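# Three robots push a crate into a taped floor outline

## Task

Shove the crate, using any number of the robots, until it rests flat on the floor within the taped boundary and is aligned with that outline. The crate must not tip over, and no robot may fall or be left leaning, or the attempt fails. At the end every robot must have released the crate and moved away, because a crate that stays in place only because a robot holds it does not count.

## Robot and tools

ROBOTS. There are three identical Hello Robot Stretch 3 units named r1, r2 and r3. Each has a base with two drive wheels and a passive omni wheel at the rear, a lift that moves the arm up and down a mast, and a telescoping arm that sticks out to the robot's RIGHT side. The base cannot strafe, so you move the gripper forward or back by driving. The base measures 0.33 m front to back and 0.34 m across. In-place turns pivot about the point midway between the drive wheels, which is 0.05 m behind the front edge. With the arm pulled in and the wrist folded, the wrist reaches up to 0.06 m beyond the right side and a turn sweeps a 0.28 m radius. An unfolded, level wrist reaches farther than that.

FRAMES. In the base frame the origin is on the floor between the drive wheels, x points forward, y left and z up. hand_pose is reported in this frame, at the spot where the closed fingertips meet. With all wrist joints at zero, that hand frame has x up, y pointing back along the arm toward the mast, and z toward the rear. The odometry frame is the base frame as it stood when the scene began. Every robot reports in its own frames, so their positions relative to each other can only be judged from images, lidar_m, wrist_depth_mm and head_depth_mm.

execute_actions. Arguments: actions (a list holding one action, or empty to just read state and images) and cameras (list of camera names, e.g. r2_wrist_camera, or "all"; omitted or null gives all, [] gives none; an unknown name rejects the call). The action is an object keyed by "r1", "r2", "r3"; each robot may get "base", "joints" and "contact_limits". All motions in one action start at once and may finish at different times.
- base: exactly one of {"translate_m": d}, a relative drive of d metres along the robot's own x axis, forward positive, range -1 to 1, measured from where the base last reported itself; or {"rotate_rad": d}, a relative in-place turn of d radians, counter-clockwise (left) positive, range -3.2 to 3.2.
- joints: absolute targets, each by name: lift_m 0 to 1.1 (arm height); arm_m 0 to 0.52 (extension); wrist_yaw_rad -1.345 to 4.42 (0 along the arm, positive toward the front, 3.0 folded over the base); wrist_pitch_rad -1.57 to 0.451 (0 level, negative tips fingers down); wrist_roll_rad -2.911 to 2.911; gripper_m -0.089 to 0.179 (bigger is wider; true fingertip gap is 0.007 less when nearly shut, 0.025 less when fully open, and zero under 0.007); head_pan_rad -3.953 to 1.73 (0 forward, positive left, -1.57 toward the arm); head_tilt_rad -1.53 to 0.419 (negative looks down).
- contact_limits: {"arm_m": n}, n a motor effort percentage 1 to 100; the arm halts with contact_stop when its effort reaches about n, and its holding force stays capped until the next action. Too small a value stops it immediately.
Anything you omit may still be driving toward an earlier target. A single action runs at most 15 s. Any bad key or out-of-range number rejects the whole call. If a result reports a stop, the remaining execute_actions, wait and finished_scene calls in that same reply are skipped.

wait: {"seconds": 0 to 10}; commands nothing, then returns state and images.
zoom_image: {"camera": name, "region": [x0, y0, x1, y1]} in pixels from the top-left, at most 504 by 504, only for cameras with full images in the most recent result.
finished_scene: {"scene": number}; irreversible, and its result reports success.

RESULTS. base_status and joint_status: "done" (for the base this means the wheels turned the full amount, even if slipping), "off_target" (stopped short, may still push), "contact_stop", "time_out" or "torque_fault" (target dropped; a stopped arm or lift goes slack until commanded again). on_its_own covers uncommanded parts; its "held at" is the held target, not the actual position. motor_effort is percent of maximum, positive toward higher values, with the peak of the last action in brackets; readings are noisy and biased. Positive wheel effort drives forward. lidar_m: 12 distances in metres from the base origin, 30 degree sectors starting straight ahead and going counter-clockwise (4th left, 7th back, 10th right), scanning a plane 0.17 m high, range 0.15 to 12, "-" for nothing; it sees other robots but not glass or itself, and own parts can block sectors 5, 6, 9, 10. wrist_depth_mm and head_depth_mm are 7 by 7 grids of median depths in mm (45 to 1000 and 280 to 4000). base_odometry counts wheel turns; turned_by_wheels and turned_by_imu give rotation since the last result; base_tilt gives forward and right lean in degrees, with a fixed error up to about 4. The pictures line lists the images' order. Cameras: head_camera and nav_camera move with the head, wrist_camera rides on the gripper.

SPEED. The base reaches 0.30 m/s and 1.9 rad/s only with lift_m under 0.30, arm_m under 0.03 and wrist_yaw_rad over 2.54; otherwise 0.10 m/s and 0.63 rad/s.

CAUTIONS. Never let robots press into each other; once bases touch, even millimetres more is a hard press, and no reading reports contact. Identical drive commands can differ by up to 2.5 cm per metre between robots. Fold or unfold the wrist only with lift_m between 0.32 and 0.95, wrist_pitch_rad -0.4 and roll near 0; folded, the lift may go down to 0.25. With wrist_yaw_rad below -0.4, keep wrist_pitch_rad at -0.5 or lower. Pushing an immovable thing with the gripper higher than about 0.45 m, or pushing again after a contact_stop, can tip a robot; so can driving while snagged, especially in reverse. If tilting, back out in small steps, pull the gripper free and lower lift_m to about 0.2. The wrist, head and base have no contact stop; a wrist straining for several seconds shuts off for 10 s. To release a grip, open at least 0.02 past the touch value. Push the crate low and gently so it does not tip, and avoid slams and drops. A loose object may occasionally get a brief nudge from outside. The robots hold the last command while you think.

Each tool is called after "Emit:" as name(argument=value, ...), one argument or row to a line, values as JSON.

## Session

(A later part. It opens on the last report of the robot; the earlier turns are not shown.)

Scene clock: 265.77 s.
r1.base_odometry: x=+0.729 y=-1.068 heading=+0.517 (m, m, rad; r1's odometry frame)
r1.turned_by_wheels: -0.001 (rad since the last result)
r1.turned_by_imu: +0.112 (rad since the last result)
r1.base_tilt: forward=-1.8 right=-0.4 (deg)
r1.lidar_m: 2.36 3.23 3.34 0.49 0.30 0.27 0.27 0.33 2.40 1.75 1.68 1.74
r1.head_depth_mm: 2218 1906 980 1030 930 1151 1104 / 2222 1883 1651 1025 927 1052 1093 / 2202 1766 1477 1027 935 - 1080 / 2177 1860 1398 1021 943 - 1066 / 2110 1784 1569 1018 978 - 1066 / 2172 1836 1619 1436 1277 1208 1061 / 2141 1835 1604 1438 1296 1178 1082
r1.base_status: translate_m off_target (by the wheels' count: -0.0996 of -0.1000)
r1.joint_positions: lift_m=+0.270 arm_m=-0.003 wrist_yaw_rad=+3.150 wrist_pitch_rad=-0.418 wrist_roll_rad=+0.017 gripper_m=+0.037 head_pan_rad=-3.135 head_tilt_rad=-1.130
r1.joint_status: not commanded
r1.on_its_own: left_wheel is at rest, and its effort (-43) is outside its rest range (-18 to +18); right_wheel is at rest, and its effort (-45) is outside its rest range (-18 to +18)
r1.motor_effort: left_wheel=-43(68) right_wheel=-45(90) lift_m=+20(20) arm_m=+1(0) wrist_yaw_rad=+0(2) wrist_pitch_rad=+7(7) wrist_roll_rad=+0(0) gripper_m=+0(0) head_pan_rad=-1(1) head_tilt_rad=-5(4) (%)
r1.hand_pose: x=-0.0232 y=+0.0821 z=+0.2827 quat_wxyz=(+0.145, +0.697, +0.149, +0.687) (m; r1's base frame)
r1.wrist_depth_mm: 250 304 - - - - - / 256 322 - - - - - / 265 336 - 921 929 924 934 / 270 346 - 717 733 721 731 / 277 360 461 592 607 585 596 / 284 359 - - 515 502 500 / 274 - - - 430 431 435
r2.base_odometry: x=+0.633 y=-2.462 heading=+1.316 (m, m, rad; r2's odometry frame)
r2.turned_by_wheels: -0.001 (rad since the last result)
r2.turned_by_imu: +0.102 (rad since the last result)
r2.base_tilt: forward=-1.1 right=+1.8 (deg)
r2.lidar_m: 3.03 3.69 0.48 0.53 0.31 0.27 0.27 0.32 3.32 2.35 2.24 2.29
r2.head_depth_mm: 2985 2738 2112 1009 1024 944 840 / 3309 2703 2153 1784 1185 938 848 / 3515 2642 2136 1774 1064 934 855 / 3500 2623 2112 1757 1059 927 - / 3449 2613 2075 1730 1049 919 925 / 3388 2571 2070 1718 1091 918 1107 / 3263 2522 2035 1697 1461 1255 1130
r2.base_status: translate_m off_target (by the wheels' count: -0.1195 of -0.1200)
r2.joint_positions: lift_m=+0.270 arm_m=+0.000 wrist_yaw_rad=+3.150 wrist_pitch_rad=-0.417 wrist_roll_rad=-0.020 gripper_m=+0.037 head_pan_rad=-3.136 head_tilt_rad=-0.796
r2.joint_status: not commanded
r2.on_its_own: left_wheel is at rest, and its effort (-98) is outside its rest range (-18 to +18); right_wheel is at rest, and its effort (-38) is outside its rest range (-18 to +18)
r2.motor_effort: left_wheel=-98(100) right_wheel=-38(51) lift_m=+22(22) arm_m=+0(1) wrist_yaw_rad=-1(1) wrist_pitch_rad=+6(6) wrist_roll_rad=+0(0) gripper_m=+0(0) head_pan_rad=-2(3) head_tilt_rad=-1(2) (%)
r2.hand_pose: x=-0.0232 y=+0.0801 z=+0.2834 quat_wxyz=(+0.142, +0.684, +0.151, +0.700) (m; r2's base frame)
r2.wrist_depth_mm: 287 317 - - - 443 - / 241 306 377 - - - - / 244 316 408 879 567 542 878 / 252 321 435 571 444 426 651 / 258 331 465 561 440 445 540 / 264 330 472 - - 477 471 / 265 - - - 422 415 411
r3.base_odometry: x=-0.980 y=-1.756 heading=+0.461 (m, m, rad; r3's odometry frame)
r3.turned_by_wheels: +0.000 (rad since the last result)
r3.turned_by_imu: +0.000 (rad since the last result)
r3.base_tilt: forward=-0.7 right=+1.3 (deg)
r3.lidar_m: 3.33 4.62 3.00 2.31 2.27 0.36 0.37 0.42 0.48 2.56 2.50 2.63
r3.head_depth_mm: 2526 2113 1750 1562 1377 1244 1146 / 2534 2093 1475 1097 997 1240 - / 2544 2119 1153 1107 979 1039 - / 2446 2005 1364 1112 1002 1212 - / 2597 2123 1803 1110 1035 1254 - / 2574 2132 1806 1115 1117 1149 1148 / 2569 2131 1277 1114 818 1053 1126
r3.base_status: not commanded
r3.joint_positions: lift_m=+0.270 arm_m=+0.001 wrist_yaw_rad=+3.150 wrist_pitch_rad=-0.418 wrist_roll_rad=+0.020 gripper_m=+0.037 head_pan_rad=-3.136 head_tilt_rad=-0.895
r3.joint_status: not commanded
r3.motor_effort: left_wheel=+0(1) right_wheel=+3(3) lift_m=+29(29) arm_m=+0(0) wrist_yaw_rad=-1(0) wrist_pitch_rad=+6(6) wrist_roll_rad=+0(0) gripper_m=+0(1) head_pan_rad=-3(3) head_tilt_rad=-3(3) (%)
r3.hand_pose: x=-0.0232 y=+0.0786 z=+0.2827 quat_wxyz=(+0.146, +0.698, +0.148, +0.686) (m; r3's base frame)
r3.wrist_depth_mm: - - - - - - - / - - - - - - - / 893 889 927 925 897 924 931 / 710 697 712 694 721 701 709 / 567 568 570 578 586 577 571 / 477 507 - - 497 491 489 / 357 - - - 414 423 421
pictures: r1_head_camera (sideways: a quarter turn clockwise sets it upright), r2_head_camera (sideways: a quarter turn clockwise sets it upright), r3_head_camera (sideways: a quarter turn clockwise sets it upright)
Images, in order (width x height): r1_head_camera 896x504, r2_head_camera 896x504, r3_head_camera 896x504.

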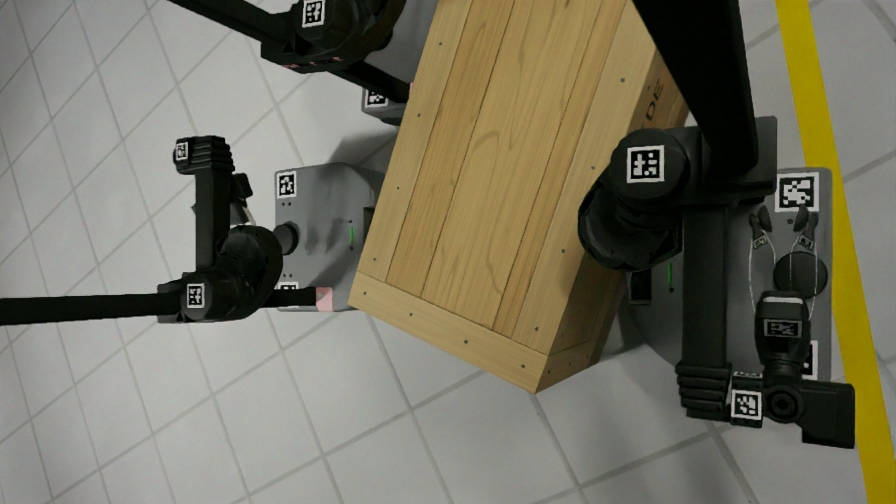

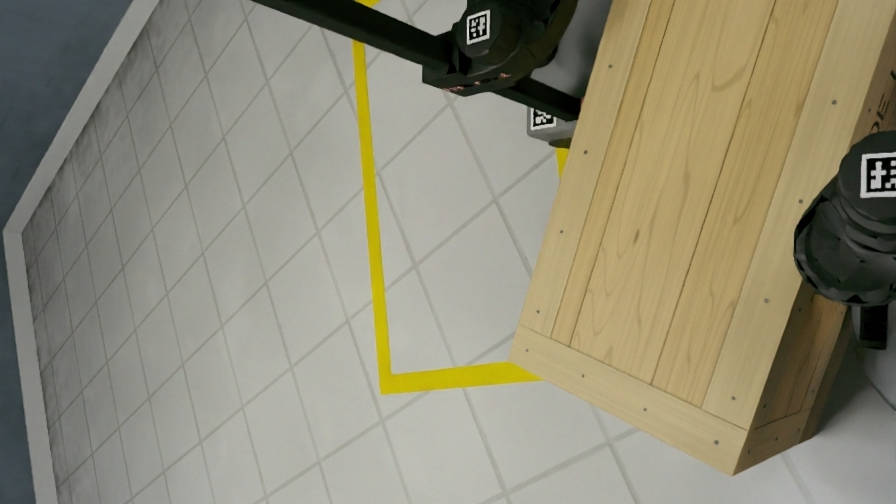

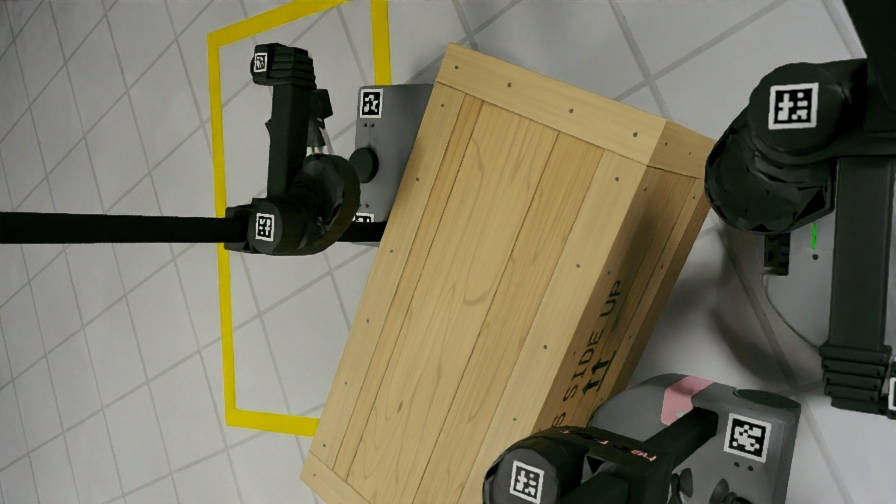

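Emit:
execute_actions(
  actions=[
    {"r1":{"base":{"translate_m":0.03}},"r2":{"base":{"translate_m":0.025}},"r3":{"base":{"rotate_rad":-1.0}}},
  ],
  cameras=[],
)

Emit:
execute_actions(
  actions=[
    {"r1":{"base":{"rotate_rad":0.45}},"r2":{"base":{"rotate_rad":-0.92}}},
  ],
  cameras=["r3_nav_camera"],
)

Emit:
execute_actions(
  actions=[
    {"r1":{"base":{"translate_m":0.6}},"r2":{"base":{"translate_m":0.2}},"r3":{"base":{"translate_m":0.35}}},
  ],
  cameras=[],
)

Emit:
execute_actions(
  actions=[
    {"r1":{"base":{"translate_m":0.3}},"r2":{"base":{"rotate_rad":0.85}},"r3":{"base":{"rotate_rad":0.8}}},
  ],
  cameras=["r3_head_camera","r2_head_camera"],
)

Scene clock: 279.27 s.
r1.base_odometry: x=+0.755 y=-1.053 heading=+0.517 (m, m, rad; r1's odometry frame)
r1.turned_by_wheels: +0.000 (rad since the last result)
r1.turned_by_imu: +0.002 (rad since the last result)
r1.base_tilt: forward=-1.9 right=-0.3 (deg)
r1.lidar_m: 2.34 3.19 3.33 0.55 0.34 0.30 0.30 0.36 2.37 1.72 1.66 1.72
r1.head_depth_mm: 2210 1861 1009 1029 926 1150 1096 / 2206 1894 1649 1021 935 1147 1097 / 2184 1863 1610 1020 932 - 1081 / 2184 1374 1423 1018 948 - 1060 / 2068 1172 1475 1010 1098 - 1070 / 2144 1837 1613 1436 1276 1209 1060 / 2138 1840 1611 1427 1294 1178 1082
r1.base_status: done
r1.joint_positions: lift_m=+0.270 arm_m=-0.003 wrist_yaw_rad=+3.150 wrist_pitch_rad=-0.418 wrist_roll_rad=+0.017 gripper_m=+0.037 head_pan_rad=-3.135 head_tilt_rad=-1.130
r1.joint_status: not commanded
r1.motor_effort: left_wheel=+0(35) right_wheel=+0(38) lift_m=+21(20) arm_m=+0(0) wrist_yaw_rad=-1(1) wrist_pitch_rad=+7(7) wrist_roll_rad=+0(0) gripper_m=-1(1) head_pan_rad=-1(1) head_tilt_rad=-4(5) (%)
r1.hand_pose: x=-0.0232 y=+0.0821 z=+0.2827 quat_wxyz=(+0.145, +0.697, +0.149, +0.687) (m; r1's base frame)
r1.wrist_depth_mm: 277 335 - - - - - / 282 358 - - - - - / 292 373 - 925 931 911 915 / 294 384 - 738 724 734 715 / 299 397 523 594 604 590 591 / 309 394 - - 519 502 504 / 301 - - - 427 434 432
r2.base_odometry: x=+0.639 y=-2.438 heading=+1.316 (m, m, rad; r2's odometry frame)
r2.turned_by_wheels: +0.000 (rad since the last result)
r2.turned_by_imu: -0.001 (rad since the last result)
r2.base_tilt: forward=-1.2 right=+1.8 (deg)
r2.lidar_m: 3.00 3.65 0.47 0.57 0.34 0.30 0.30 0.35 3.30 2.34 2.23 2.28
r2.head_depth_mm: 2981 2718 1975 1048 1062 950 849 / 3318 2741 2151 1741 1071 938 862 / 3526 2684 2126 1769 1062 932 855 / 3563 2633 2095 1736 1056 927 - / 3416 2568 2079 1737 1047 918 1016 / 3385 2549 2052 1740 1062 925 1121 / 3314 2497 2047 1717 1466 1234 1140
r2.base_status: done
r2.joint_positions: lift_m=+0.270 arm_m=+0.000 wrist_yaw_rad=+3.150 wrist_pitch_rad=-0.417 wrist_roll_rad=-0.020 gripper_m=+0.037 head_pan_rad=-3.136 head_tilt_rad=-0.796
r2.joint_status: not commanded
r2.motor_effort: left_wheel=+0(81) right_wheel=+0(33) lift_m=+22(22) arm_m=-1(0) wrist_yaw_rad=+0(0) wrist_pitch_rad=+6(6) wrist_roll_rad=+0(0) gripper_m=-1(0) head_pan_rad=-2(2) head_tilt_rad=-1(1) (%)
r2.hand_pose: x=-0.0232 y=+0.0801 z=+0.2834 quat_wxyz=(+0.142, +0.684, +0.151, +0.700) (m; r2's base frame)
r2.wrist_depth_mm: 282 342 - - - 565 - / 264 335 415 - - - - / 269 346 447 662 564 573 866 / 275 351 474 685 484 607 683 / 280 362 504 594 517 565 567 / 283 359 513 - - 485 471 / 289 - - - 423 415 413
r3.base_odometry: x=-0.980 y=-1.756 heading=-0.539 (m, m, rad; r3's odometry frame)
r3.turned_by_wheels: -1.000 (rad since the last result)
r3.turned_by_imu: -0.982 (rad since the last result)
r3.base_tilt: forward=-0.7 right=+1.2 (deg)
r3.lidar_m: 2.50 2.68 3.32 4.63 2.88 2.28 2.25 0.36 0.37 0.40 0.47 2.54
r3.head_depth_mm: 2097 2106 1790 1562 1382 1243 1144 / 2124 2111 1788 1567 1390 1260 - / 2183 2110 1796 1559 1382 1275 - / 2186 2120 1818 1567 1391 1244 - / 2235 2126 1803 1573 1392 1258 - / 2276 2119 1808 1571 1399 1038 1150 / 2306 2156 1815 1572 993 909 1105
r3.base_status: done
r3.joint_positions: lift_m=+0.270 arm_m=+0.001 wrist_yaw_rad=+3.150 wrist_pitch_rad=-0.418 wrist_roll_rad=+0.020 gripper_m=+0.037 head_pan_rad=-3.136 head_tilt_rad=-0.895
r3.joint_status: not commanded
r3.motor_effort: left_wheel=+3(10) right_wheel=-2(8) lift_m=+29(30) arm_m=-1(0) wrist_yaw_rad=+0(0) wrist_pitch_rad=+6(6) wrist_roll_rad=+0(0) gripper_m=+0(0) head_pan_rad=-3(3) head_tilt_rad=-4(3) (%)
r3.hand_pose: x=-0.0232 y=+0.0786 z=+0.2827 quat_wxyz=(+0.146, +0.698, +0.148, +0.686) (m; r3's base frame)
r3.wrist_depth_mm: - - - - - - - / - - - - - - - / 903 905 903 910 930 928 906 / 700 696 700 707 707 705 725 / 583 581 576 574 598 564 577 / 483 518 - - 498 486 484 / 431 - - - 412 418 428
pictures: none
No camera images: the call's "cameras" was empty. Leave "cameras" out to get every camera's image.

Scene clock: 281.10 s.
r1.base_odometry: x=+0.755 y=-1.053 heading=+0.967 (m, m, rad; r1's odometry frame)
r1.turned_by_wheels: +0.450 (rad since the last result)
r1.turned_by_imu: +0.452 (rad since the last result)
r1.base_tilt: forward=-1.8 right=-0.3 (deg)
r1.lidar_m: 3.20 3.27 3.32 0.35 0.30 0.30 0.35 2.58 1.77 1.66 1.70 2.19
r1.head_depth_mm: 2227 1149 1394 1032 928 880 1078 / 2205 1396 1439 1029 925 940 1096 / 2192 1887 1647 1025 949 - 1078 / 2181 1864 1632 1449 1149 - 1062 / 2163 1863 1611 1455 1305 - 1069 / 2142 1834 1621 1435 1302 1212 1059 / 2141 1836 1612 1433 1294 1176 1076
r1.base_status: done
r1.joint_positions: lift_m=+0.270 arm_m=-0.003 wrist_yaw_rad=+3.150 wrist_pitch_rad=-0.418 wrist_roll_rad=+0.017 gripper_m=+0.037 head_pan_rad=-3.135 head_tilt_rad=-1.130
r1.joint_status: not commanded
r1.motor_effort: left_wheel=-1(6) right_wheel=+3(8) lift_m=+21(20) arm_m=-1(1) wrist_yaw_rad=-1(0) wrist_pitch_rad=+7(7) wrist_roll_rad=+0(0) gripper_m=+1(0) head_pan_rad=-2(1) head_tilt_rad=-4(5) (%)
r1.hand_pose: x=-0.0232 y=+0.0821 z=+0.2827 quat_wxyz=(+0.145, +0.697, +0.149, +0.687) (m; r1's base frame)
r1.wrist_depth_mm: 239 268 - 424 - - - / 251 285 - 458 - - - / 262 308 - 504 869 910 934 / 278 325 - 558 712 714 709 / 288 347 400 566 604 588 594 / 303 359 - - 510 491 506 / 307 - - - 428 435 434
r2.base_odometry: x=+0.639 y=-2.438 heading=+0.396 (m, m, rad; r2's odometry frame)
r2.turned_by_wheels: -0.920 (rad since the last result)
r2.turned_by_imu: -0.931 (rad since the last result)
r2.base_tilt: forward=-1.2 right=+1.9 (deg)
r2.lidar_m: 2.22 2.37 3.46 3.65 3.28 0.47 0.32 0.30 0.30 0.38 2.93 2.27
r2.head_depth_mm: 2284 2529 2165 1805 1529 827 770 / 2323 2503 2161 1780 1523 1329 1046 / 2342 2590 2135 1763 1069 1253 1211 / 2356 2534 2109 1753 1058 977 - / 2377 2585 2078 1728 1049 933 1108 / 2375 2565 2046 1437 1036 914 939 / 2433 2514 1315 1048 1030 906 833
r2.base_status: done
r2.joint_positions: lift_m=+0.270 arm_m=+0.000 wrist_yaw_rad=+3.150 wrist_pitch_rad=-0.417 wrist_roll_rad=-0.020 gripper_m=+0.037 head_pan_rad=-3.136 head_tilt_rad=-0.796
r2.joint_status: not commanded
r2.motor_effort: left_wheel=+2(14) right_wheel=-1(6) lift_m=+22(22) arm_m=-1(1) wrist_yaw_rad=+0(0) wrist_pitch_rad=+6(6) wrist_roll_rad=+0(0) gripper_m=+0(0) head_pan_rad=-2(2) head_tilt_rad=-1(1) (%)
r2.hand_pose: x=-0.0232 y=+0.0801 z=+0.2834 quat_wxyz=(+0.142, +0.684, +0.151, +0.700) (m; r2's base frame)
r2.wrist_depth_mm: - 359 - - - - - / - - 634 - - - - / - 639 627 970 952 909 883 / 516 478 492 743 731 697 680 / 598 439 466 601 608 583 555 / 534 495 491 - - 483 472 / 462 - - - 424 423 406
r3.base_odometry: x=-0.980 y=-1.756 heading=-0.539 (m, m, rad; r3's odometry frame)
r3.turned_by_wheels: +0.000 (rad since the last result)
r3.turned_by_imu: +0.000 (rad since the last result)
r3.base_tilt: forward=-0.7 right=+1.2 (deg)
r3.lidar_m: 2.50 2.69 3.31 4.60 2.87 2.27 2.25 0.36 0.37 0.48 0.33 2.54
r3.head_depth_mm: 2110 2096 1791 1564 1383 1247 1141 / 2124 2108 1794 1558 1386 1268 - / 2181 2105 1806 1564 1391 1276 - / 2205 2117 1792 1584 1391 1248 - / 2221 2136 1817 1565 1398 1252 - / 2291 2121 1816 1574 1400 1039 1153 / 2318 2141 1810 1579 987 905 1105
r3.base_status: not commanded
r3.joint_positions: lift_m=+0.270 arm_m=+0.001 wrist_yaw_rad=+3.150 wrist_pitch_rad=-0.418 wrist_roll_rad=+0.020 gripper_m=+0.037 head_pan_rad=-3.136 head_tilt_rad=-0.895
r3.joint_status: not commanded
r3.motor_effort: left_wheel=+2(2) right_wheel=-2(2) lift_m=+30(29) arm_m=-1(1) wrist_yaw_rad=+0(0) wrist_pitch_rad=+6(6) wrist_roll_rad=+0(0) gripper_m=-1(0) head_pan_rad=-2(3) head_tilt_rad=-4(3) (%)
r3.hand_pose: x=-0.0232 y=+0.0786 z=+0.2827 quat_wxyz=(+0.146, +0.698, +0.148, +0.686) (m; r3's base frame)
r3.wrist_depth_mm: - - - - - - - / - - - - - - - / 910 889 906 887 906 925 923 / 691 706 695 702 718 708 708 / 572 575 568 574 602 589 573 / 489 519 - - 498 483 488 / 436 - - - 417 424 420
pictures: r3_nav_camera (sideways: a quarter turn counterclockwise sets it upright)
Images, in order (width x height): r3_nav_camera 672x504.

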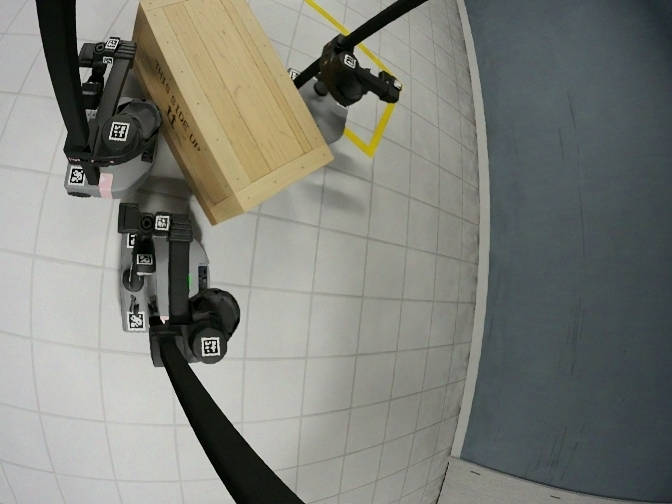

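Scene clock: 284.80 s.
r1.base_odometry: x=+1.095 y=-0.559 heading=+0.967 (m, m, rad; r1's odometry frame)
r1.turned_by_wheels: +0.000 (rad since the last result)
r1.turned_by_imu: +0.002 (rad since the last result)
r1.base_tilt: forward=-2.1 right=-0.5 (deg)
r1.lidar_m: 2.59 2.65 3.37 3.14 0.73 0.73 0.84 2.50 1.71 1.62 1.64 2.13
r1.head_depth_mm: 2215 1707 1158 1189 1310 1156 1101 / 2209 1325 1179 1384 1323 1231 1095 / 2181 1320 1264 1438 1327 - 1077 / 2181 1870 1552 1453 1325 - 1064 / 2155 1857 1621 1440 1304 - 1069 / 2171 1847 1627 1445 1292 1211 1055 / 2150 1838 1609 1432 1299 1171 1076
r1.base_status: done
r1.joint_positions: lift_m=+0.270 arm_m=-0.003 wrist_yaw_rad=+3.150 wrist_pitch_rad=-0.418 wrist_roll_rad=+0.017 gripper_m=+0.037 head_pan_rad=-3.135 head_tilt_rad=-1.130
r1.joint_status: not commanded
r1.motor_effort: left_wheel=-1(5) right_wheel=+3(12) lift_m=+20(20) arm_m=+0(0) wrist_yaw_rad=+0(1) wrist_pitch_rad=+7(7) wrist_roll_rad=+0(0) gripper_m=-1(0) head_pan_rad=-1(1) head_tilt_rad=-5(4) (%)
r1.hand_pose: x=-0.0232 y=+0.0821 z=+0.2827 quat_wxyz=(+0.145, +0.697, +0.149, +0.687) (m; r1's base frame)
r1.wrist_depth_mm: - - - - - - - / 584 - - - - - - / 611 915 - 915 921 950 948 / 641 696 - 729 741 742 734 / 588 575 587 581 601 582 585 / 496 509 - - 521 498 502 / 448 - - - 426 435 433
r2.base_odometry: x=+0.824 y=-2.361 heading=+0.396 (m, m, rad; r2's odometry frame)
r2.turned_by_wheels: +0.000 (rad since the last result)
r2.turned_by_imu: -0.001 (rad since the last result)
r2.base_tilt: forward=-1.1 right=+1.8 (deg)
r2.lidar_m: 2.03 2.15 3.14 0.42 0.45 0.73 0.49 0.46 0.46 3.64 2.66 2.06
r2.head_depth_mm: 2476 2668 2180 1794 1540 1341 1032 / 2495 2666 2145 1779 1517 1328 1177 / 2541 2695 2142 1777 1305 1323 1210 / 2553 2606 2095 1234 1125 1301 - / 2566 2601 2046 1219 1073 1235 1177 / 2596 2532 2035 1211 1039 1086 1156 / 2626 2537 2040 1711 1031 956 1128
r2.base_status: done
r2.joint_positions: lift_m=+0.270 arm_m=+0.000 wrist_yaw_rad=+3.150 wrist_pitch_rad=-0.417 wrist_roll_rad=-0.020 gripper_m=+0.037 head_pan_rad=-3.136 head_tilt_rad=-0.796
r2.joint_status: not commanded
r2.motor_effort: left_wheel=+2(15) right_wheel=-2(4) lift_m=+22(22) arm_m=-1(1) wrist_yaw_rad=-1(1) wrist_pitch_rad=+6(7) wrist_roll_rad=+0(0) gripper_m=+0(0) head_pan_rad=-2(2) head_tilt_rad=-1(1) (%)
r2.hand_pose: x=-0.0232 y=+0.0801 z=+0.2834 quat_wxyz=(+0.142, +0.684, +0.151, +0.700) (m; r2's base frame)
r2.wrist_depth_mm: - - - - - - - / - - - - - - - / - - 629 869 924 920 877 / 830 745 470 671 742 703 682 / 655 603 445 576 603 576 551 / 541 526 488 - - 480 474 / 463 - - - 423 418 407
r3.base_odometry: x=-0.679 y=-1.936 heading=-0.538 (m, m, rad; r3's odometry frame)
r3.turned_by_wheels: +0.000 (rad since the last result)
r3.turned_by_imu: +0.001 (rad since the last result)
r3.base_tilt: forward=-0.8 right=+1.2 (deg)
r3.lidar_m: 2.15 2.32 3.20 3.21 3.29 2.63 2.59 0.65 0.66 0.30 2.78 2.19
r3.head_depth_mm: 2396 2086 1800 1560 1376 1247 1140 / 2409 2103 1787 1573 1378 1263 - / 2415 2108 1795 1570 1384 1276 - / 2426 2122 1801 1574 1391 1253 - / 2488 2109 1807 1583 1374 1250 - / 2511 2126 1814 1131 1304 1253 1153 / 2511 2131 1812 1118 1172 1256 1048
r3.base_status: done
r3.joint_positions: lift_m=+0.270 arm_m=+0.001 wrist_yaw_rad=+3.150 wrist_pitch_rad=-0.418 wrist_roll_rad=+0.020 gripper_m=+0.037 head_pan_rad=-3.136 head_tilt_rad=-0.895
r3.joint_status: not commanded
r3.motor_effort: left_wheel=+2(10) right_wheel=-2(6) lift_m=+29(29) arm_m=-1(1) wrist_yaw_rad=+0(1) wrist_pitch_rad=+6(6) wrist_roll_rad=+0(0) gripper_m=-1(1) head_pan_rad=-3(2) head_tilt_rad=-3(3) (%)
r3.hand_pose: x=-0.0232 y=+0.0786 z=+0.2827 quat_wxyz=(+0.146, +0.698, +0.148, +0.686) (m; r3's base frame)
r3.wrist_depth_mm: - - - - - - - / - - - - - - - / 894 906 888 916 933 916 907 / 694 717 706 702 711 711 718 / 585 574 567 563 590 582 573 / 481 516 - - 506 483 486 / 430 - - - 419 422 433
pictures: none
No camera images: the call's "cameras" was empty. Leave "cameras" out to get every camera's image.

Scene clock: 287.60 s.
r1.base_odometry: x=+1.266 y=-0.312 heading=+0.967 (m, m, rad; r1's odometry frame)
r1.turned_by_wheels: +0.000 (rad since the last result)
r1.turned_by_imu: +0.001 (rad since the last result)
r1.base_tilt: forward=-1.9 right=-0.3 (deg)
r1.lidar_m: 2.30 2.35 3.04 3.19 3.25 0.95 1.09 2.47 1.69 1.59 1.62 2.10
r1.head_depth_mm: 1948 1330 1286 1454 1319 1154 1099 / 2211 1325 1450 1468 1312 1234 1097 / 2212 1386 1583 1452 1333 - 1075 / 2177 1606 1640 1453 1328 - 1065 / 2167 1865 1618 1455 1304 - 1067 / 2132 1853 1623 1435 1290 1214 1057 / 2142 1838 1613 1447 1293 1179 1077
r1.base_status: done
r1.joint_positions: lift_m=+0.270 arm_m=-0.003 wrist_yaw_rad=+3.150 wrist_pitch_rad=-0.418 wrist_roll_rad=+0.017 gripper_m=+0.037 head_pan_rad=-3.135 head_tilt_rad=-1.130
r1.joint_status: not commanded
r1.motor_effort: left_wheel=+0(5) right_wheel=+3(9) lift_m=+20(20) arm_m=-1(0) wrist_yaw_rad=+1(1) wrist_pitch_rad=+7(7) wrist_roll_rad=+0(0) gripper_m=+0(0) head_pan_rad=-1(2) head_tilt_rad=-4(4) (%)
r1.hand_pose: x=-0.0232 y=+0.0821 z=+0.2827 quat_wxyz=(+0.145, +0.697, +0.149, +0.687) (m; r1's base frame)
r1.wrist_depth_mm: - - - - - - - / - - - - - - - / 912 910 - 919 932 928 937 / 702 714 - 729 719 727 734 / 583 582 582 584 620 590 593 / 486 517 - - 513 499 505 / 438 - - - 424 433 432
r2.base_odometry: x=+0.824 y=-2.361 heading=+1.246 (m, m, rad; r2's odometry frame)
r2.turned_by_wheels: +0.850 (rad since the last result)
r2.turned_by_imu: +0.859 (rad since the last result)
r2.base_tilt: forward=-1.1 right=+1.9 (deg)
r2.lidar_m: 2.58 3.61 0.43 2.94 0.54 0.46 0.46 3.65 3.28 2.19 2.03 2.05
r2.head_depth_mm: 3081 2739 2169 1801 1081 977 1153 / 3333 2695 2153 1782 1076 989 1170 / 3475 2477 2000 1756 1065 1010 1213 / 3235 1866 1959 1761 1064 1074 - / 3433 2544 2084 1733 1049 1134 1179 / 3344 2539 2055 1714 1474 1296 1152 / 3314 2499 2028 1703 1463 1290 1141
r2.base_status: done
r2.joint_positions: lift_m=+0.270 arm_m=+0.000 wrist_yaw_rad=+3.150 wrist_pitch_rad=-0.417 wrist_roll_rad=-0.020 gripper_m=+0.037 head_pan_rad=-3.136 head_tilt_rad=-0.796
r2.joint_status: not commanded
r2.motor_effort: left_wheel=-3(13) right_wheel=+1(7) lift_m=+21(22) arm_m=-1(1) wrist_yaw_rad=-1(0) wrist_pitch_rad=+6(6) wrist_roll_rad=+0(0) gripper_m=+0(0) head_pan_rad=-2(2) head_tilt_rad=-1(1) (%)
r2.hand_pose: x=-0.0232 y=+0.0801 z=+0.2834 quat_wxyz=(+0.142, +0.684, +0.151, +0.700) (m; r2's base frame)
r2.wrist_depth_mm: 430 550 - - - - 323 / 426 561 704 - - 566 - / 435 569 758 959 567 543 877 / 435 582 746 746 437 426 432 / 445 589 622 572 365 349 336 / 449 519 547 - - 368 358 / 438 - - - 425 401 400
r3.base_odometry: x=-0.679 y=-1.936 heading=+0.261 (m, m, rad; r3's odometry frame)
r3.turned_by_wheels: +0.800 (rad since the last result)
r3.turned_by_imu: +0.786 (rad since the last result)
r3.base_tilt: forward=-0.7 right=+1.3 (deg)
r3.lidar_m: 2.68 3.20 4.34 2.85 2.59 0.65 0.65 0.39 0.42 2.36 2.16 2.17
r3.head_depth_mm: 2533 2105 1258 1105 1337 1243 1143 / 2531 2109 1273 1127 1317 1269 - / 2568 2111 1269 1132 1347 1283 - / 2561 2055 1271 1152 1349 1252 - / 2005 2010 1275 1181 1373 1231 - / 2478 2150 1275 1198 884 1062 1142 / 2597 2151 1334 1181 747 1055 1123
r3.base_status: done
r3.joint_positions: lift_m=+0.270 arm_m=+0.001 wrist_yaw_rad=+3.150 wrist_pitch_rad=-0.418 wrist_roll_rad=+0.020 gripper_m=+0.037 head_pan_rad=-3.136 head_tilt_rad=-0.895
r3.joint_status: not commanded
r3.motor_effort: left_wheel=-1(7) right_wheel=+4(13) lift_m=+29(29) arm_m=-1(1) wrist_yaw_rad=+0(0) wrist_pitch_rad=+6(6) wrist_roll_rad=+0(0) gripper_m=-1(0) head_pan_rad=-3(3) head_tilt_rad=-3(4) (%)
r3.hand_pose: x=-0.0232 y=+0.0786 z=+0.2827 quat_wxyz=(+0.146, +0.698, +0.148, +0.686) (m; r3's base frame)
r3.wrist_depth_mm: - - - - - - - / - - - - - - - / 904 884 905 902 925 939 908 / 697 710 691 707 704 706 720 / 576 577 570 575 589 586 577 / 485 518 - - 506 482 483 / 432 - - - 417 422 428
pictures: r2_head_camera (sideways: a quarter turn clockwise sets it upright), r3_head_camera (sideways: a quarter turn clockwise sets it upright)
Images, in order (width x height): r2_head_camera 896x504, r3_head_camera 896x504.

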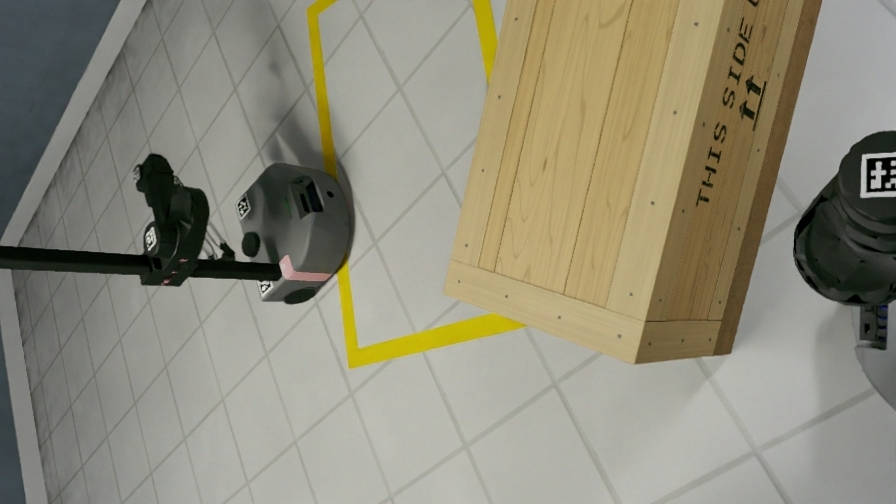

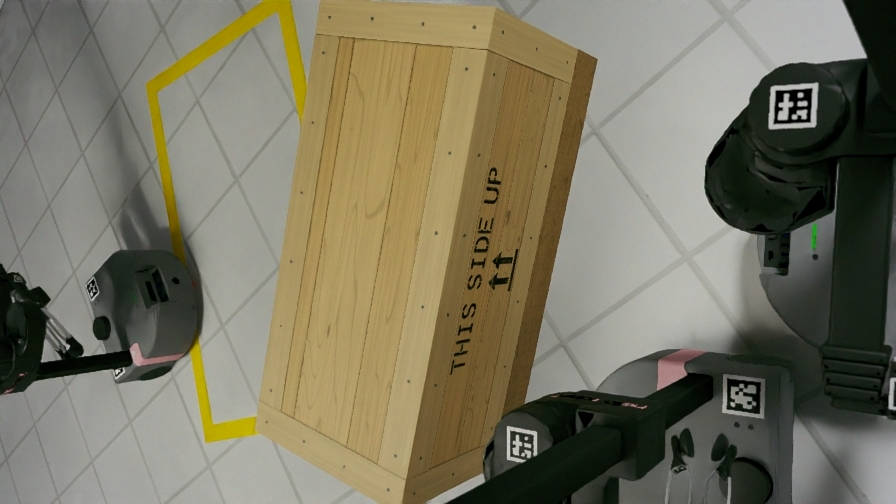

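Emit:
execute_actions(
  actions=[
    {"r1":{"base":{"translate_m":0.15}},"r2":{"base":{"rotate_rad":0.35}},"r3":{"base":{"rotate_rad":-0.17}}},
  ],
  cameras=[],
)

Emit:
execute_actions(
  actions=[
    {"r2":{"base":{"translate_m":-0.2}},"r3":{"base":{"translate_m":-0.15}}},
  ],
  cameras=[],
)

Emit:
execute_actions(
  actions=[
    {"r1":{"base":{"rotate_rad":-0.2}},"r2":{"base":{"rotate_rad":-0.62}}},
  ],
  cameras=["r1_head_camera","r3_head_camera","r2_head_camera"],
)

Scene clock: 294.43 s.
r1.base_odometry: x=+1.351 y=-0.189 heading=+0.967 (m, m, rad; r1's odometry frame)
r1.turned_by_wheels: +0.000 (rad since the last result)
r1.turned_by_imu: +0.002 (rad since the last result)
r1.base_tilt: forward=-2.0 right=-0.3 (deg)
r1.lidar_m: 2.15 2.19 2.84 3.19 3.25 1.07 1.21 2.45 1.68 1.58 1.61 2.09
r1.head_depth_mm: 1934 1328 1430 1475 1327 1158 1100 / 1549 1377 1564 1469 1313 1228 1097 / 1532 1506 1649 1465 1329 - 1077 / 2164 1743 1642 1450 1323 - 1065 / 2181 1856 1630 1457 1305 - 1063 / 2153 1866 1610 1436 1296 1208 1061 / 2161 1832 1608 1433 1298 1179 1079
r1.base_status: done
r1.joint_positions: lift_m=+0.270 arm_m=-0.003 wrist_yaw_rad=+3.150 wrist_pitch_rad=-0.418 wrist_roll_rad=+0.017 gripper_m=+0.037 head_pan_rad=-3.135 head_tilt_rad=-1.130
r1.joint_status: not commanded
r1.motor_effort: left_wheel=-1(6) right_wheel=+3(8) lift_m=+20(20) arm_m=+0(0) wrist_yaw_rad=+0(0) wrist_pitch_rad=+7(7) wrist_roll_rad=+0(0) gripper_m=+0(0) head_pan_rad=-1(2) head_tilt_rad=-4(4) (%)
r1.hand_pose: x=-0.0232 y=+0.0821 z=+0.2827 quat_wxyz=(+0.145, +0.697, +0.149, +0.687) (m; r1's base frame)
r1.wrist_depth_mm: - - - - - - - / - - - - - - - / 933 918 - 948 922 927 918 / 716 719 - 728 741 734 734 / 591 586 584 583 613 590 595 / 490 503 - - 517 500 505 / 438 - - - 425 434 432
r2.base_odometry: x=+0.824 y=-2.361 heading=+1.596 (m, m, rad; r2's odometry frame)
r2.turned_by_wheels: +0.350 (rad since the last result)
r2.turned_by_imu: +0.353 (rad since the last result)
r2.base_tilt: forward=-1.0 right=+1.9 (deg)
r2.lidar_m: 3.61 0.43 0.54 0.62 0.47 0.46 0.48 3.64 2.39 2.03 2.03 2.31
r2.head_depth_mm: 3508 1759 1985 1791 1087 948 1014 / 3614 2709 2047 1791 1073 959 1126 / 3546 2661 2118 1777 1067 1017 1200 / 3423 2610 2103 1739 1504 1242 - / 3328 2596 2067 1733 1481 1295 1176 / 3270 2526 2052 1724 1477 1294 1154 / 3192 2516 2032 1702 1473 1282 1147
r2.base_status: done
r2.joint_positions: lift_m=+0.270 arm_m=+0.000 wrist_yaw_rad=+3.150 wrist_pitch_rad=-0.417 wrist_roll_rad=-0.020 gripper_m=+0.037 head_pan_rad=-3.136 head_tilt_rad=-0.796
r2.joint_status: not commanded
r2.motor_effort: left_wheel=-3(14) right_wheel=+1(8) lift_m=+22(22) arm_m=-1(1) wrist_yaw_rad=+0(1) wrist_pitch_rad=+7(5) wrist_roll_rad=+0(0) gripper_m=+0(0) head_pan_rad=-2(1) head_tilt_rad=-1(1) (%)
r2.hand_pose: x=-0.0232 y=+0.0801 z=+0.2834 quat_wxyz=(+0.142, +0.684, +0.151, +0.700) (m; r2's base frame)
r2.wrist_depth_mm: 369 429 - - - - - / 368 454 520 - - - - / 383 468 561 903 937 864 505 / 398 493 609 742 712 423 407 / 412 516 599 604 564 362 338 / 431 509 554 - - 368 307 / 444 - - - 426 396 328
r3.base_odometry: x=-0.679 y=-1.936 heading=+0.092 (m, m, rad; r3's odometry frame)
r3.turned_by_wheels: -0.170 (rad since the last result)
r3.turned_by_imu: -0.167 (rad since the last result)
r3.base_tilt: forward=-0.8 right=+1.3 (deg)
r3.lidar_m: 2.42 3.21 4.58 3.08 2.59 0.67 0.65 0.44 0.42 2.57 2.16 2.15
r3.head_depth_mm: 2519 2093 1782 1563 1380 1241 1144 / 2535 2095 1290 1146 1342 1262 - / 2530 2110 1271 1137 1340 1284 - / 2546 2123 1271 1154 1346 1248 - / 2548 2114 1279 1153 1350 1252 - / 2575 2078 1283 1156 1360 1256 1150 / 2096 2035 1284 1159 1370 1053 1096
r3.base_status: done
r3.joint_positions: lift_m=+0.270 arm_m=+0.001 wrist_yaw_rad=+3.150 wrist_pitch_rad=-0.418 wrist_roll_rad=+0.020 gripper_m=+0.037 head_pan_rad=-3.136 head_tilt_rad=-0.895
r3.joint_status: not commanded
r3.motor_effort: left_wheel=+2(8) right_wheel=-2(8) lift_m=+29(29) arm_m=-1(1) wrist_yaw_rad=-1(0) wrist_pitch_rad=+6(6) wrist_roll_rad=+0(0) gripper_m=+0(1) head_pan_rad=-3(3) head_tilt_rad=-3(2) (%)
r3.hand_pose: x=-0.0232 y=+0.0786 z=+0.2827 quat_wxyz=(+0.146, +0.698, +0.148, +0.686) (m; r3's base frame)
r3.wrist_depth_mm: - - - - - - - / - - - - - - - / 925 918 951 911 897 958 895 / 698 702 697 698 715 719 709 / 570 577 572 588 601 578 587 / 485 519 - - 501 492 487 / 434 - - - 412 423 419
pictures: none
No camera images: the call's "cameras" was empty. Leave "cameras" out to get every camera's image.

Scene clock: 296.90 s.
r1.base_odometry: x=+1.351 y=-0.189 heading=+0.967 (m, m, rad; r1's odometry frame)
r1.turned_by_wheels: +0.000 (rad since the last result)
r1.turned_by_imu: +0.001 (rad since the last result)
r1.base_tilt: forward=-1.9 right=-0.5 (deg)
r1.lidar_m: 2.15 2.18 2.84 3.19 3.26 1.08 1.22 2.45 1.68 1.57 1.61 2.08
r1.head_depth_mm: 1908 1326 1433 1461 1317 1148 1102 / 1552 1374 1573 1472 1320 1230 1099 / 1532 1521 1645 1453 1330 - 1073 / 2193 1772 1630 1456 1328 - 1065 / 2180 1837 1626 1457 1299 - 1057 / 2129 1828 1616 1450 1294 1217 1057 / 2181 1840 1605 1426 1298 1173 1078
r1.base_status: not commanded
r1.joint_positions: lift_m=+0.270 arm_m=-0.003 wrist_yaw_rad=+3.150 wrist_pitch_rad=-0.418 wrist_roll_rad=+0.017 gripper_m=+0.037 head_pan_rad=-3.135 head_tilt_rad=-1.130
r1.joint_status: not commanded
r1.motor_effort: left_wheel=-1(1) right_wheel=+3(3) lift_m=+20(19) arm_m=+0(0) wrist_yaw_rad=-1(0) wrist_pitch_rad=+7(7) wrist_roll_rad=+0(0) gripper_m=+0(1) head_pan_rad=-1(1) head_tilt_rad=-4(3) (%)
r1.hand_pose: x=-0.0232 y=+0.0821 z=+0.2827 quat_wxyz=(+0.145, +0.697, +0.149, +0.687) (m; r1's base frame)
r1.wrist_depth_mm: - - - - - - - / - - - - - - - / 910 910 - 934 930 912 931 / 718 708 - 722 733 739 732 / 583 584 585 586 621 596 601 / 489 500 - - 511 496 504 / 446 - - - 419 431 435
r2.base_odometry: x=+0.829 y=-2.561 heading=+1.596 (m, m, rad; r2's odometry frame)
r2.turned_by_wheels: +0.000 (rad since the last result)
r2.turned_by_imu: -0.001 (rad since the last result)
r2.base_tilt: forward=-1.1 right=+1.6 (deg)
r2.lidar_m: 3.82 0.53 0.65 0.40 0.30 0.29 0.30 3.46 2.45 2.09 2.08 2.37
r2.head_depth_mm: 3626 1622 1837 1798 1546 947 837 / 3454 2699 2066 1790 1514 935 835 / 3364 2657 2125 1768 1522 950 850 / 3323 2605 2097 1754 1497 1309 - / 3215 2581 2076 1741 1489 1305 1180 / 3162 2546 2055 1727 1476 1290 1147 / 3071 2556 2030 1696 1466 1282 1143
r2.base_status: done
r2.joint_positions: lift_m=+0.270 arm_m=+0.000 wrist_yaw_rad=+3.150 wrist_pitch_rad=-0.417 wrist_roll_rad=-0.020 gripper_m=+0.037 head_pan_rad=-3.136 head_tilt_rad=-0.796
r2.joint_status: not commanded
r2.motor_effort: left_wheel=-3(14) right_wheel=+2(4) lift_m=+22(21) arm_m=-1(1) wrist_yaw_rad=-1(1) wrist_pitch_rad=+7(6) wrist_roll_rad=+0(0) gripper_m=+0(1) head_pan_rad=-2(2) head_tilt_rad=-1(1) (%)
r2.hand_pose: x=-0.0232 y=+0.0801 z=+0.2834 quat_wxyz=(+0.142, +0.684, +0.151, +0.700) (m; r2's base frame)
r2.wrist_depth_mm: 287 291 - 492 - - - / 234 280 332 531 - - - / 243 293 350 587 883 613 524 / 254 308 379 656 725 460 413 / 265 322 414 597 604 486 378 / 275 331 433 - - 468 413 / 281 - - - 427 418 409
r3.base_odometry: x=-0.829 y=-1.950 heading=+0.092 (m, m, rad; r3's odometry frame)
r3.turned_by_wheels: +0.000 (rad since the last result)
r3.turned_by_imu: -0.001 (rad since the last result)
r3.base_tilt: forward=-0.8 right=+1.2 (deg)
r3.lidar_m: 2.54 3.32 4.69 2.95 2.48 0.52 0.50 0.52 0.52 2.72 2.27 2.27
r3.head_depth_mm: 2465 2107 1782 1573 1382 1251 1147 / 2563 2103 1803 1105 1063 1260 - / 2543 2088 1794 1102 1077 1273 - / 2543 2140 1799 1110 1094 1258 - / 2580 2130 1808 1111 1111 1252 - / 2600 2052 1805 1117 1131 1256 1156 / 2054 1999 1814 1114 1151 1183 1143
r3.base_status: done
r3.joint_positions: lift_m=+0.270 arm_m=+0.001 wrist_yaw_rad=+3.150 wrist_pitch_rad=-0.418 wrist_roll_rad=+0.020 gripper_m=+0.037 head_pan_rad=-3.136 head_tilt_rad=-0.895
r3.joint_status: not commanded
r3.motor_effort: left_wheel=+2(8) right_wheel=-1(10) lift_m=+29(29) arm_m=+0(1) wrist_yaw_rad=+0(0) wrist_pitch_rad=+6(6) wrist_roll_rad=+0(0) gripper_m=+0(1) head_pan_rad=-3(3) head_tilt_rad=-3(3) (%)
r3.hand_pose: x=-0.0232 y=+0.0786 z=+0.2827 quat_wxyz=(+0.146, +0.698, +0.148, +0.686) (m; r3's base frame)
r3.wrist_depth_mm: - - - - - - - / - - - - - - - / 888 876 922 899 916 924 903 / 696 711 694 704 690 695 705 / 585 569 569 578 599 579 583 / 489 518 - - 510 483 493 / 433 - - - 418 428 421
pictures: none
No camera images: the call's "cameras" was empty. Leave "cameras" out to get every camera's image.

Scene clock: 298.47 s.
r1.base_odometry: x=+1.351 y=-0.189 heading=+0.767 (m, m, rad; r1's odometry frame)
r1.turned_by_wheels: -0.200 (rad since the last result)
r1.turned_by_imu: -0.200 (rad since the last result)
r1.base_tilt: forward=-1.9 right=-0.5 (deg)
r1.lidar_m: 2.15 2.14 2.46 3.21 3.19 1.08 1.11 3.28 1.85 1.58 1.58 1.81
r1.head_depth_mm: 1448 1409 1645 1470 1325 1149 1099 / 2089 1350 1561 1477 1316 1229 1095 / 1870 1376 1589 1445 1337 - 1075 / 1529 1464 1650 1463 1328 - 1063 / 1526 1613 1609 1441 1306 - 1069 / 2171 1808 1626 1442 1295 1209 1056 / 2152 1838 1618 1438 1300 1176 1083
r1.base_status: done
r1.joint_positions: lift_m=+0.270 arm_m=-0.003 wrist_yaw_rad=+3.150 wrist_pitch_rad=-0.418 wrist_roll_rad=+0.017 gripper_m=+0.037 head_pan_rad=-3.135 head_tilt_rad=-1.130
r1.joint_status: not commanded
r1.motor_effort: left_wheel=+2(5) right_wheel=-2(8) lift_m=+20(20) arm_m=+0(0) wrist_yaw_rad=+0(0) wrist_pitch_rad=+7(7) wrist_roll_rad=+0(0) gripper_m=+0(0) head_pan_rad=-1(1) head_tilt_rad=-3(3) (%)
r1.hand_pose: x=-0.0232 y=+0.0821 z=+0.2827 quat_wxyz=(+0.145, +0.697, +0.149, +0.687) (m; r1's base frame)
r1.wrist_depth_mm: - - - - - - - / - - - - - - - / 892 919 - 940 941 951 944 / 708 727 - 711 719 729 725 / 586 584 584 590 613 597 596 / 492 519 - - 504 496 503 / 443 - - - 423 436 435
r2.base_odometry: x=+0.829 y=-2.561 heading=+0.976 (m, m, rad; r2's odometry frame)
r2.turned_by_wheels: -0.620 (rad since the last result)
r2.turned_by_imu: -0.628 (rad since the last result)
r2.base_tilt: forward=-1.2 right=+1.8 (deg)
r2.lidar_m: 2.27 3.48 0.53 0.65 0.43 0.30 0.29 0.29 3.46 2.62 2.11 2.09
r2.head_depth_mm: 2571 2652 2175 1802 1082 946 1081 / 2731 2722 2154 1791 1075 941 1056 / 2935 2666 2114 1761 1069 933 891 / 3087 2602 2076 1743 1057 926 - / 3274 2569 1976 1753 1047 916 927 / 3354 1859 1899 1716 1444 1246 1131 / 3074 1689 1924 1702 1463 1283 1144
r2.base_status: done
r2.joint_positions: lift_m=+0.270 arm_m=+0.000 wrist_yaw_rad=+3.150 wrist_pitch_rad=-0.417 wrist_roll_rad=-0.020 gripper_m=+0.037 head_pan_rad=-3.136 head_tilt_rad=-0.796
r2.joint_status: not commanded
r2.motor_effort: left_wheel=+2(13) right_wheel=-2(5) lift_m=+22(21) arm_m=-1(1) wrist_yaw_rad=+0(0) wrist_pitch_rad=+6(6) wrist_roll_rad=+0(0) gripper_m=+0(0) head_pan_rad=-2(2) head_tilt_rad=-2(0) (%)
r2.hand_pose: x=-0.0232 y=+0.0801 z=+0.2834 quat_wxyz=(+0.142, +0.684, +0.151, +0.700) (m; r2's base frame)
r2.wrist_depth_mm: 360 493 - - - - - / 334 489 693 - - - - / 330 474 729 626 571 862 882 / 326 465 723 528 480 510 682 / 322 455 615 578 536 557 565 / 317 431 551 - - 483 473 / 310 - - - 424 418 415
r3.base_odometry: x=-0.829 y=-1.950 heading=+0.092 (m, m, rad; r3's odometry frame)
r3.turned_by_wheels: +0.000 (rad since the last result)
r3.turned_by_imu: +0.000 (rad since the last result)
r3.base_tilt: forward=-0.7 right=+1.2 (deg)
r3.lidar_m: 2.54 3.32 4.69 2.95 2.48 0.52 0.50 0.52 0.45 2.72 2.27 2.26
r3.head_depth_mm: 2459 2109 1776 1562 1388 1247 1145 / 2527 2110 1775 1106 1059 1269 - / 2549 2128 1801 1101 1078 1277 - / 2557 2125 1802 1108 1097 1258 - / 2562 2133 1812 1110 1107 1255 - / 2572 2067 1826 1109 1127 1258 1155 / 2087 1973 1823 1114 1147 1116 1107
r3.base_status: not commanded
r3.joint_positions: lift_m=+0.270 arm_m=+0.001 wrist_yaw_rad=+3.150 wrist_pitch_rad=-0.418 wrist_roll_rad=+0.020 gripper_m=+0.037 head_pan_rad=-3.136 head_tilt_rad=-0.895
r3.joint_status: not commanded
r3.motor_effort: left_wheel=+2(3) right_wheel=-2(2) lift_m=+29(29) arm_m=-1(1) wrist_yaw_rad=+0(1) wrist_pitch_rad=+6(6) wrist_roll_rad=+0(0) gripper_m=+0(1) head_pan_rad=-3(3) head_tilt_rad=-4(3) (%)
r3.hand_pose: x=-0.0232 y=+0.0786 z=+0.2827 quat_wxyz=(+0.146, +0.698, +0.148, +0.686) (m; r3's base frame)
r3.wrist_depth_mm: - - - - - - - / - - - - - - - / 904 910 906 891 876 915 900 / 700 701 710 699 716 696 702 / 574 568 574 573 607 578 573 / 484 512 - - 508 489 483 / 433 - - - 414 415 417
pictures: r1_head_camera (sideways: a quarter turn clockwise sets it upright), r2_head_camera (sideways: a quarter turn clockwise sets it upright), r3_head_camera (sideways: a quarter turn clockwise sets it upright)
Images, in order (width x height): r1_head_camera 896x504, r2_head_camera 896x504, r3_head_camera 896x504.

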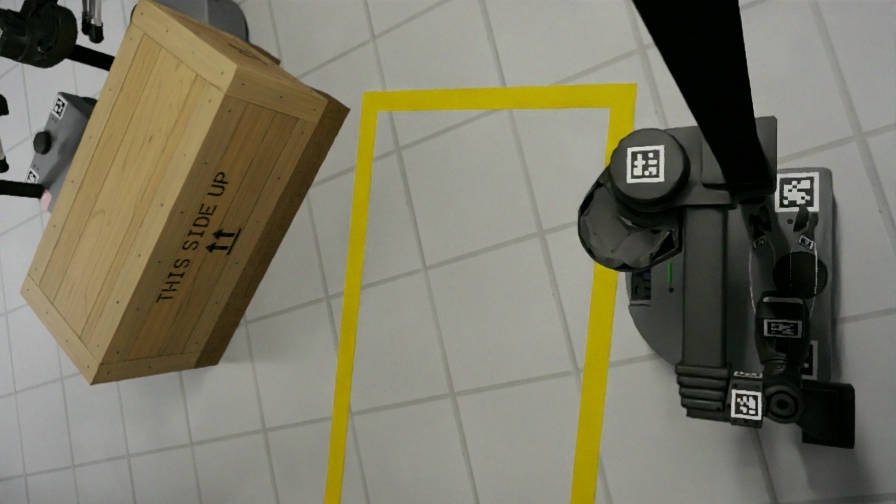

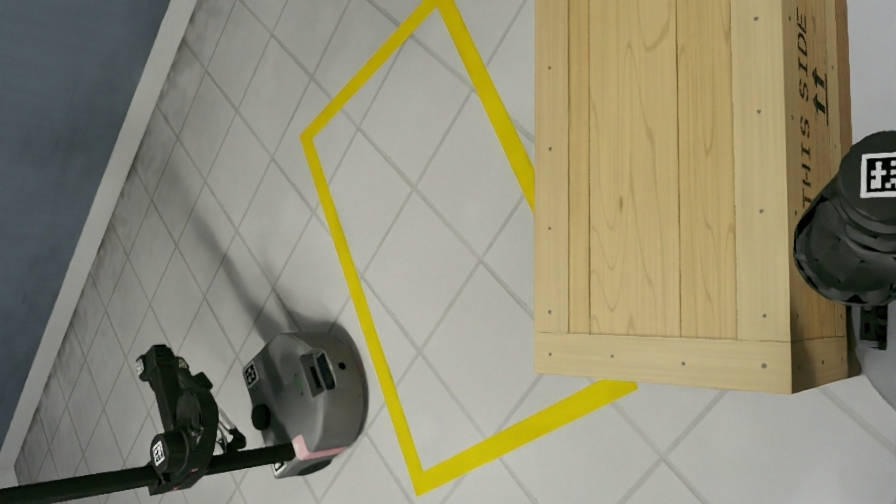

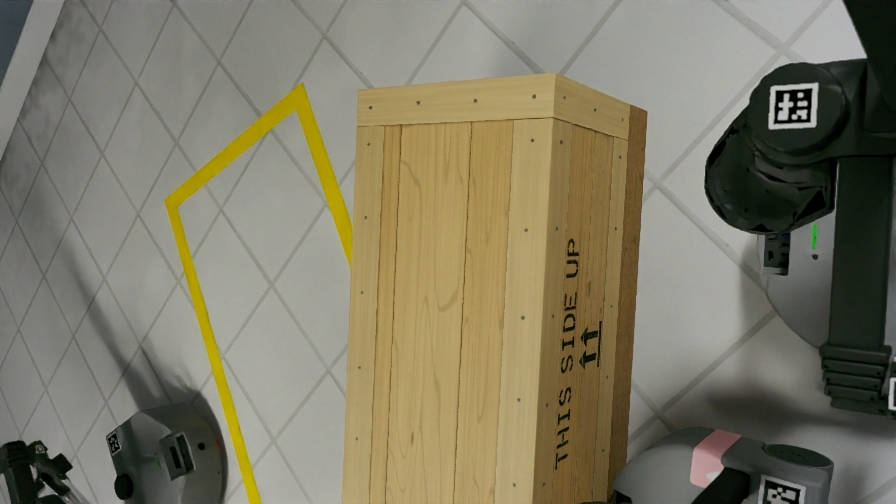

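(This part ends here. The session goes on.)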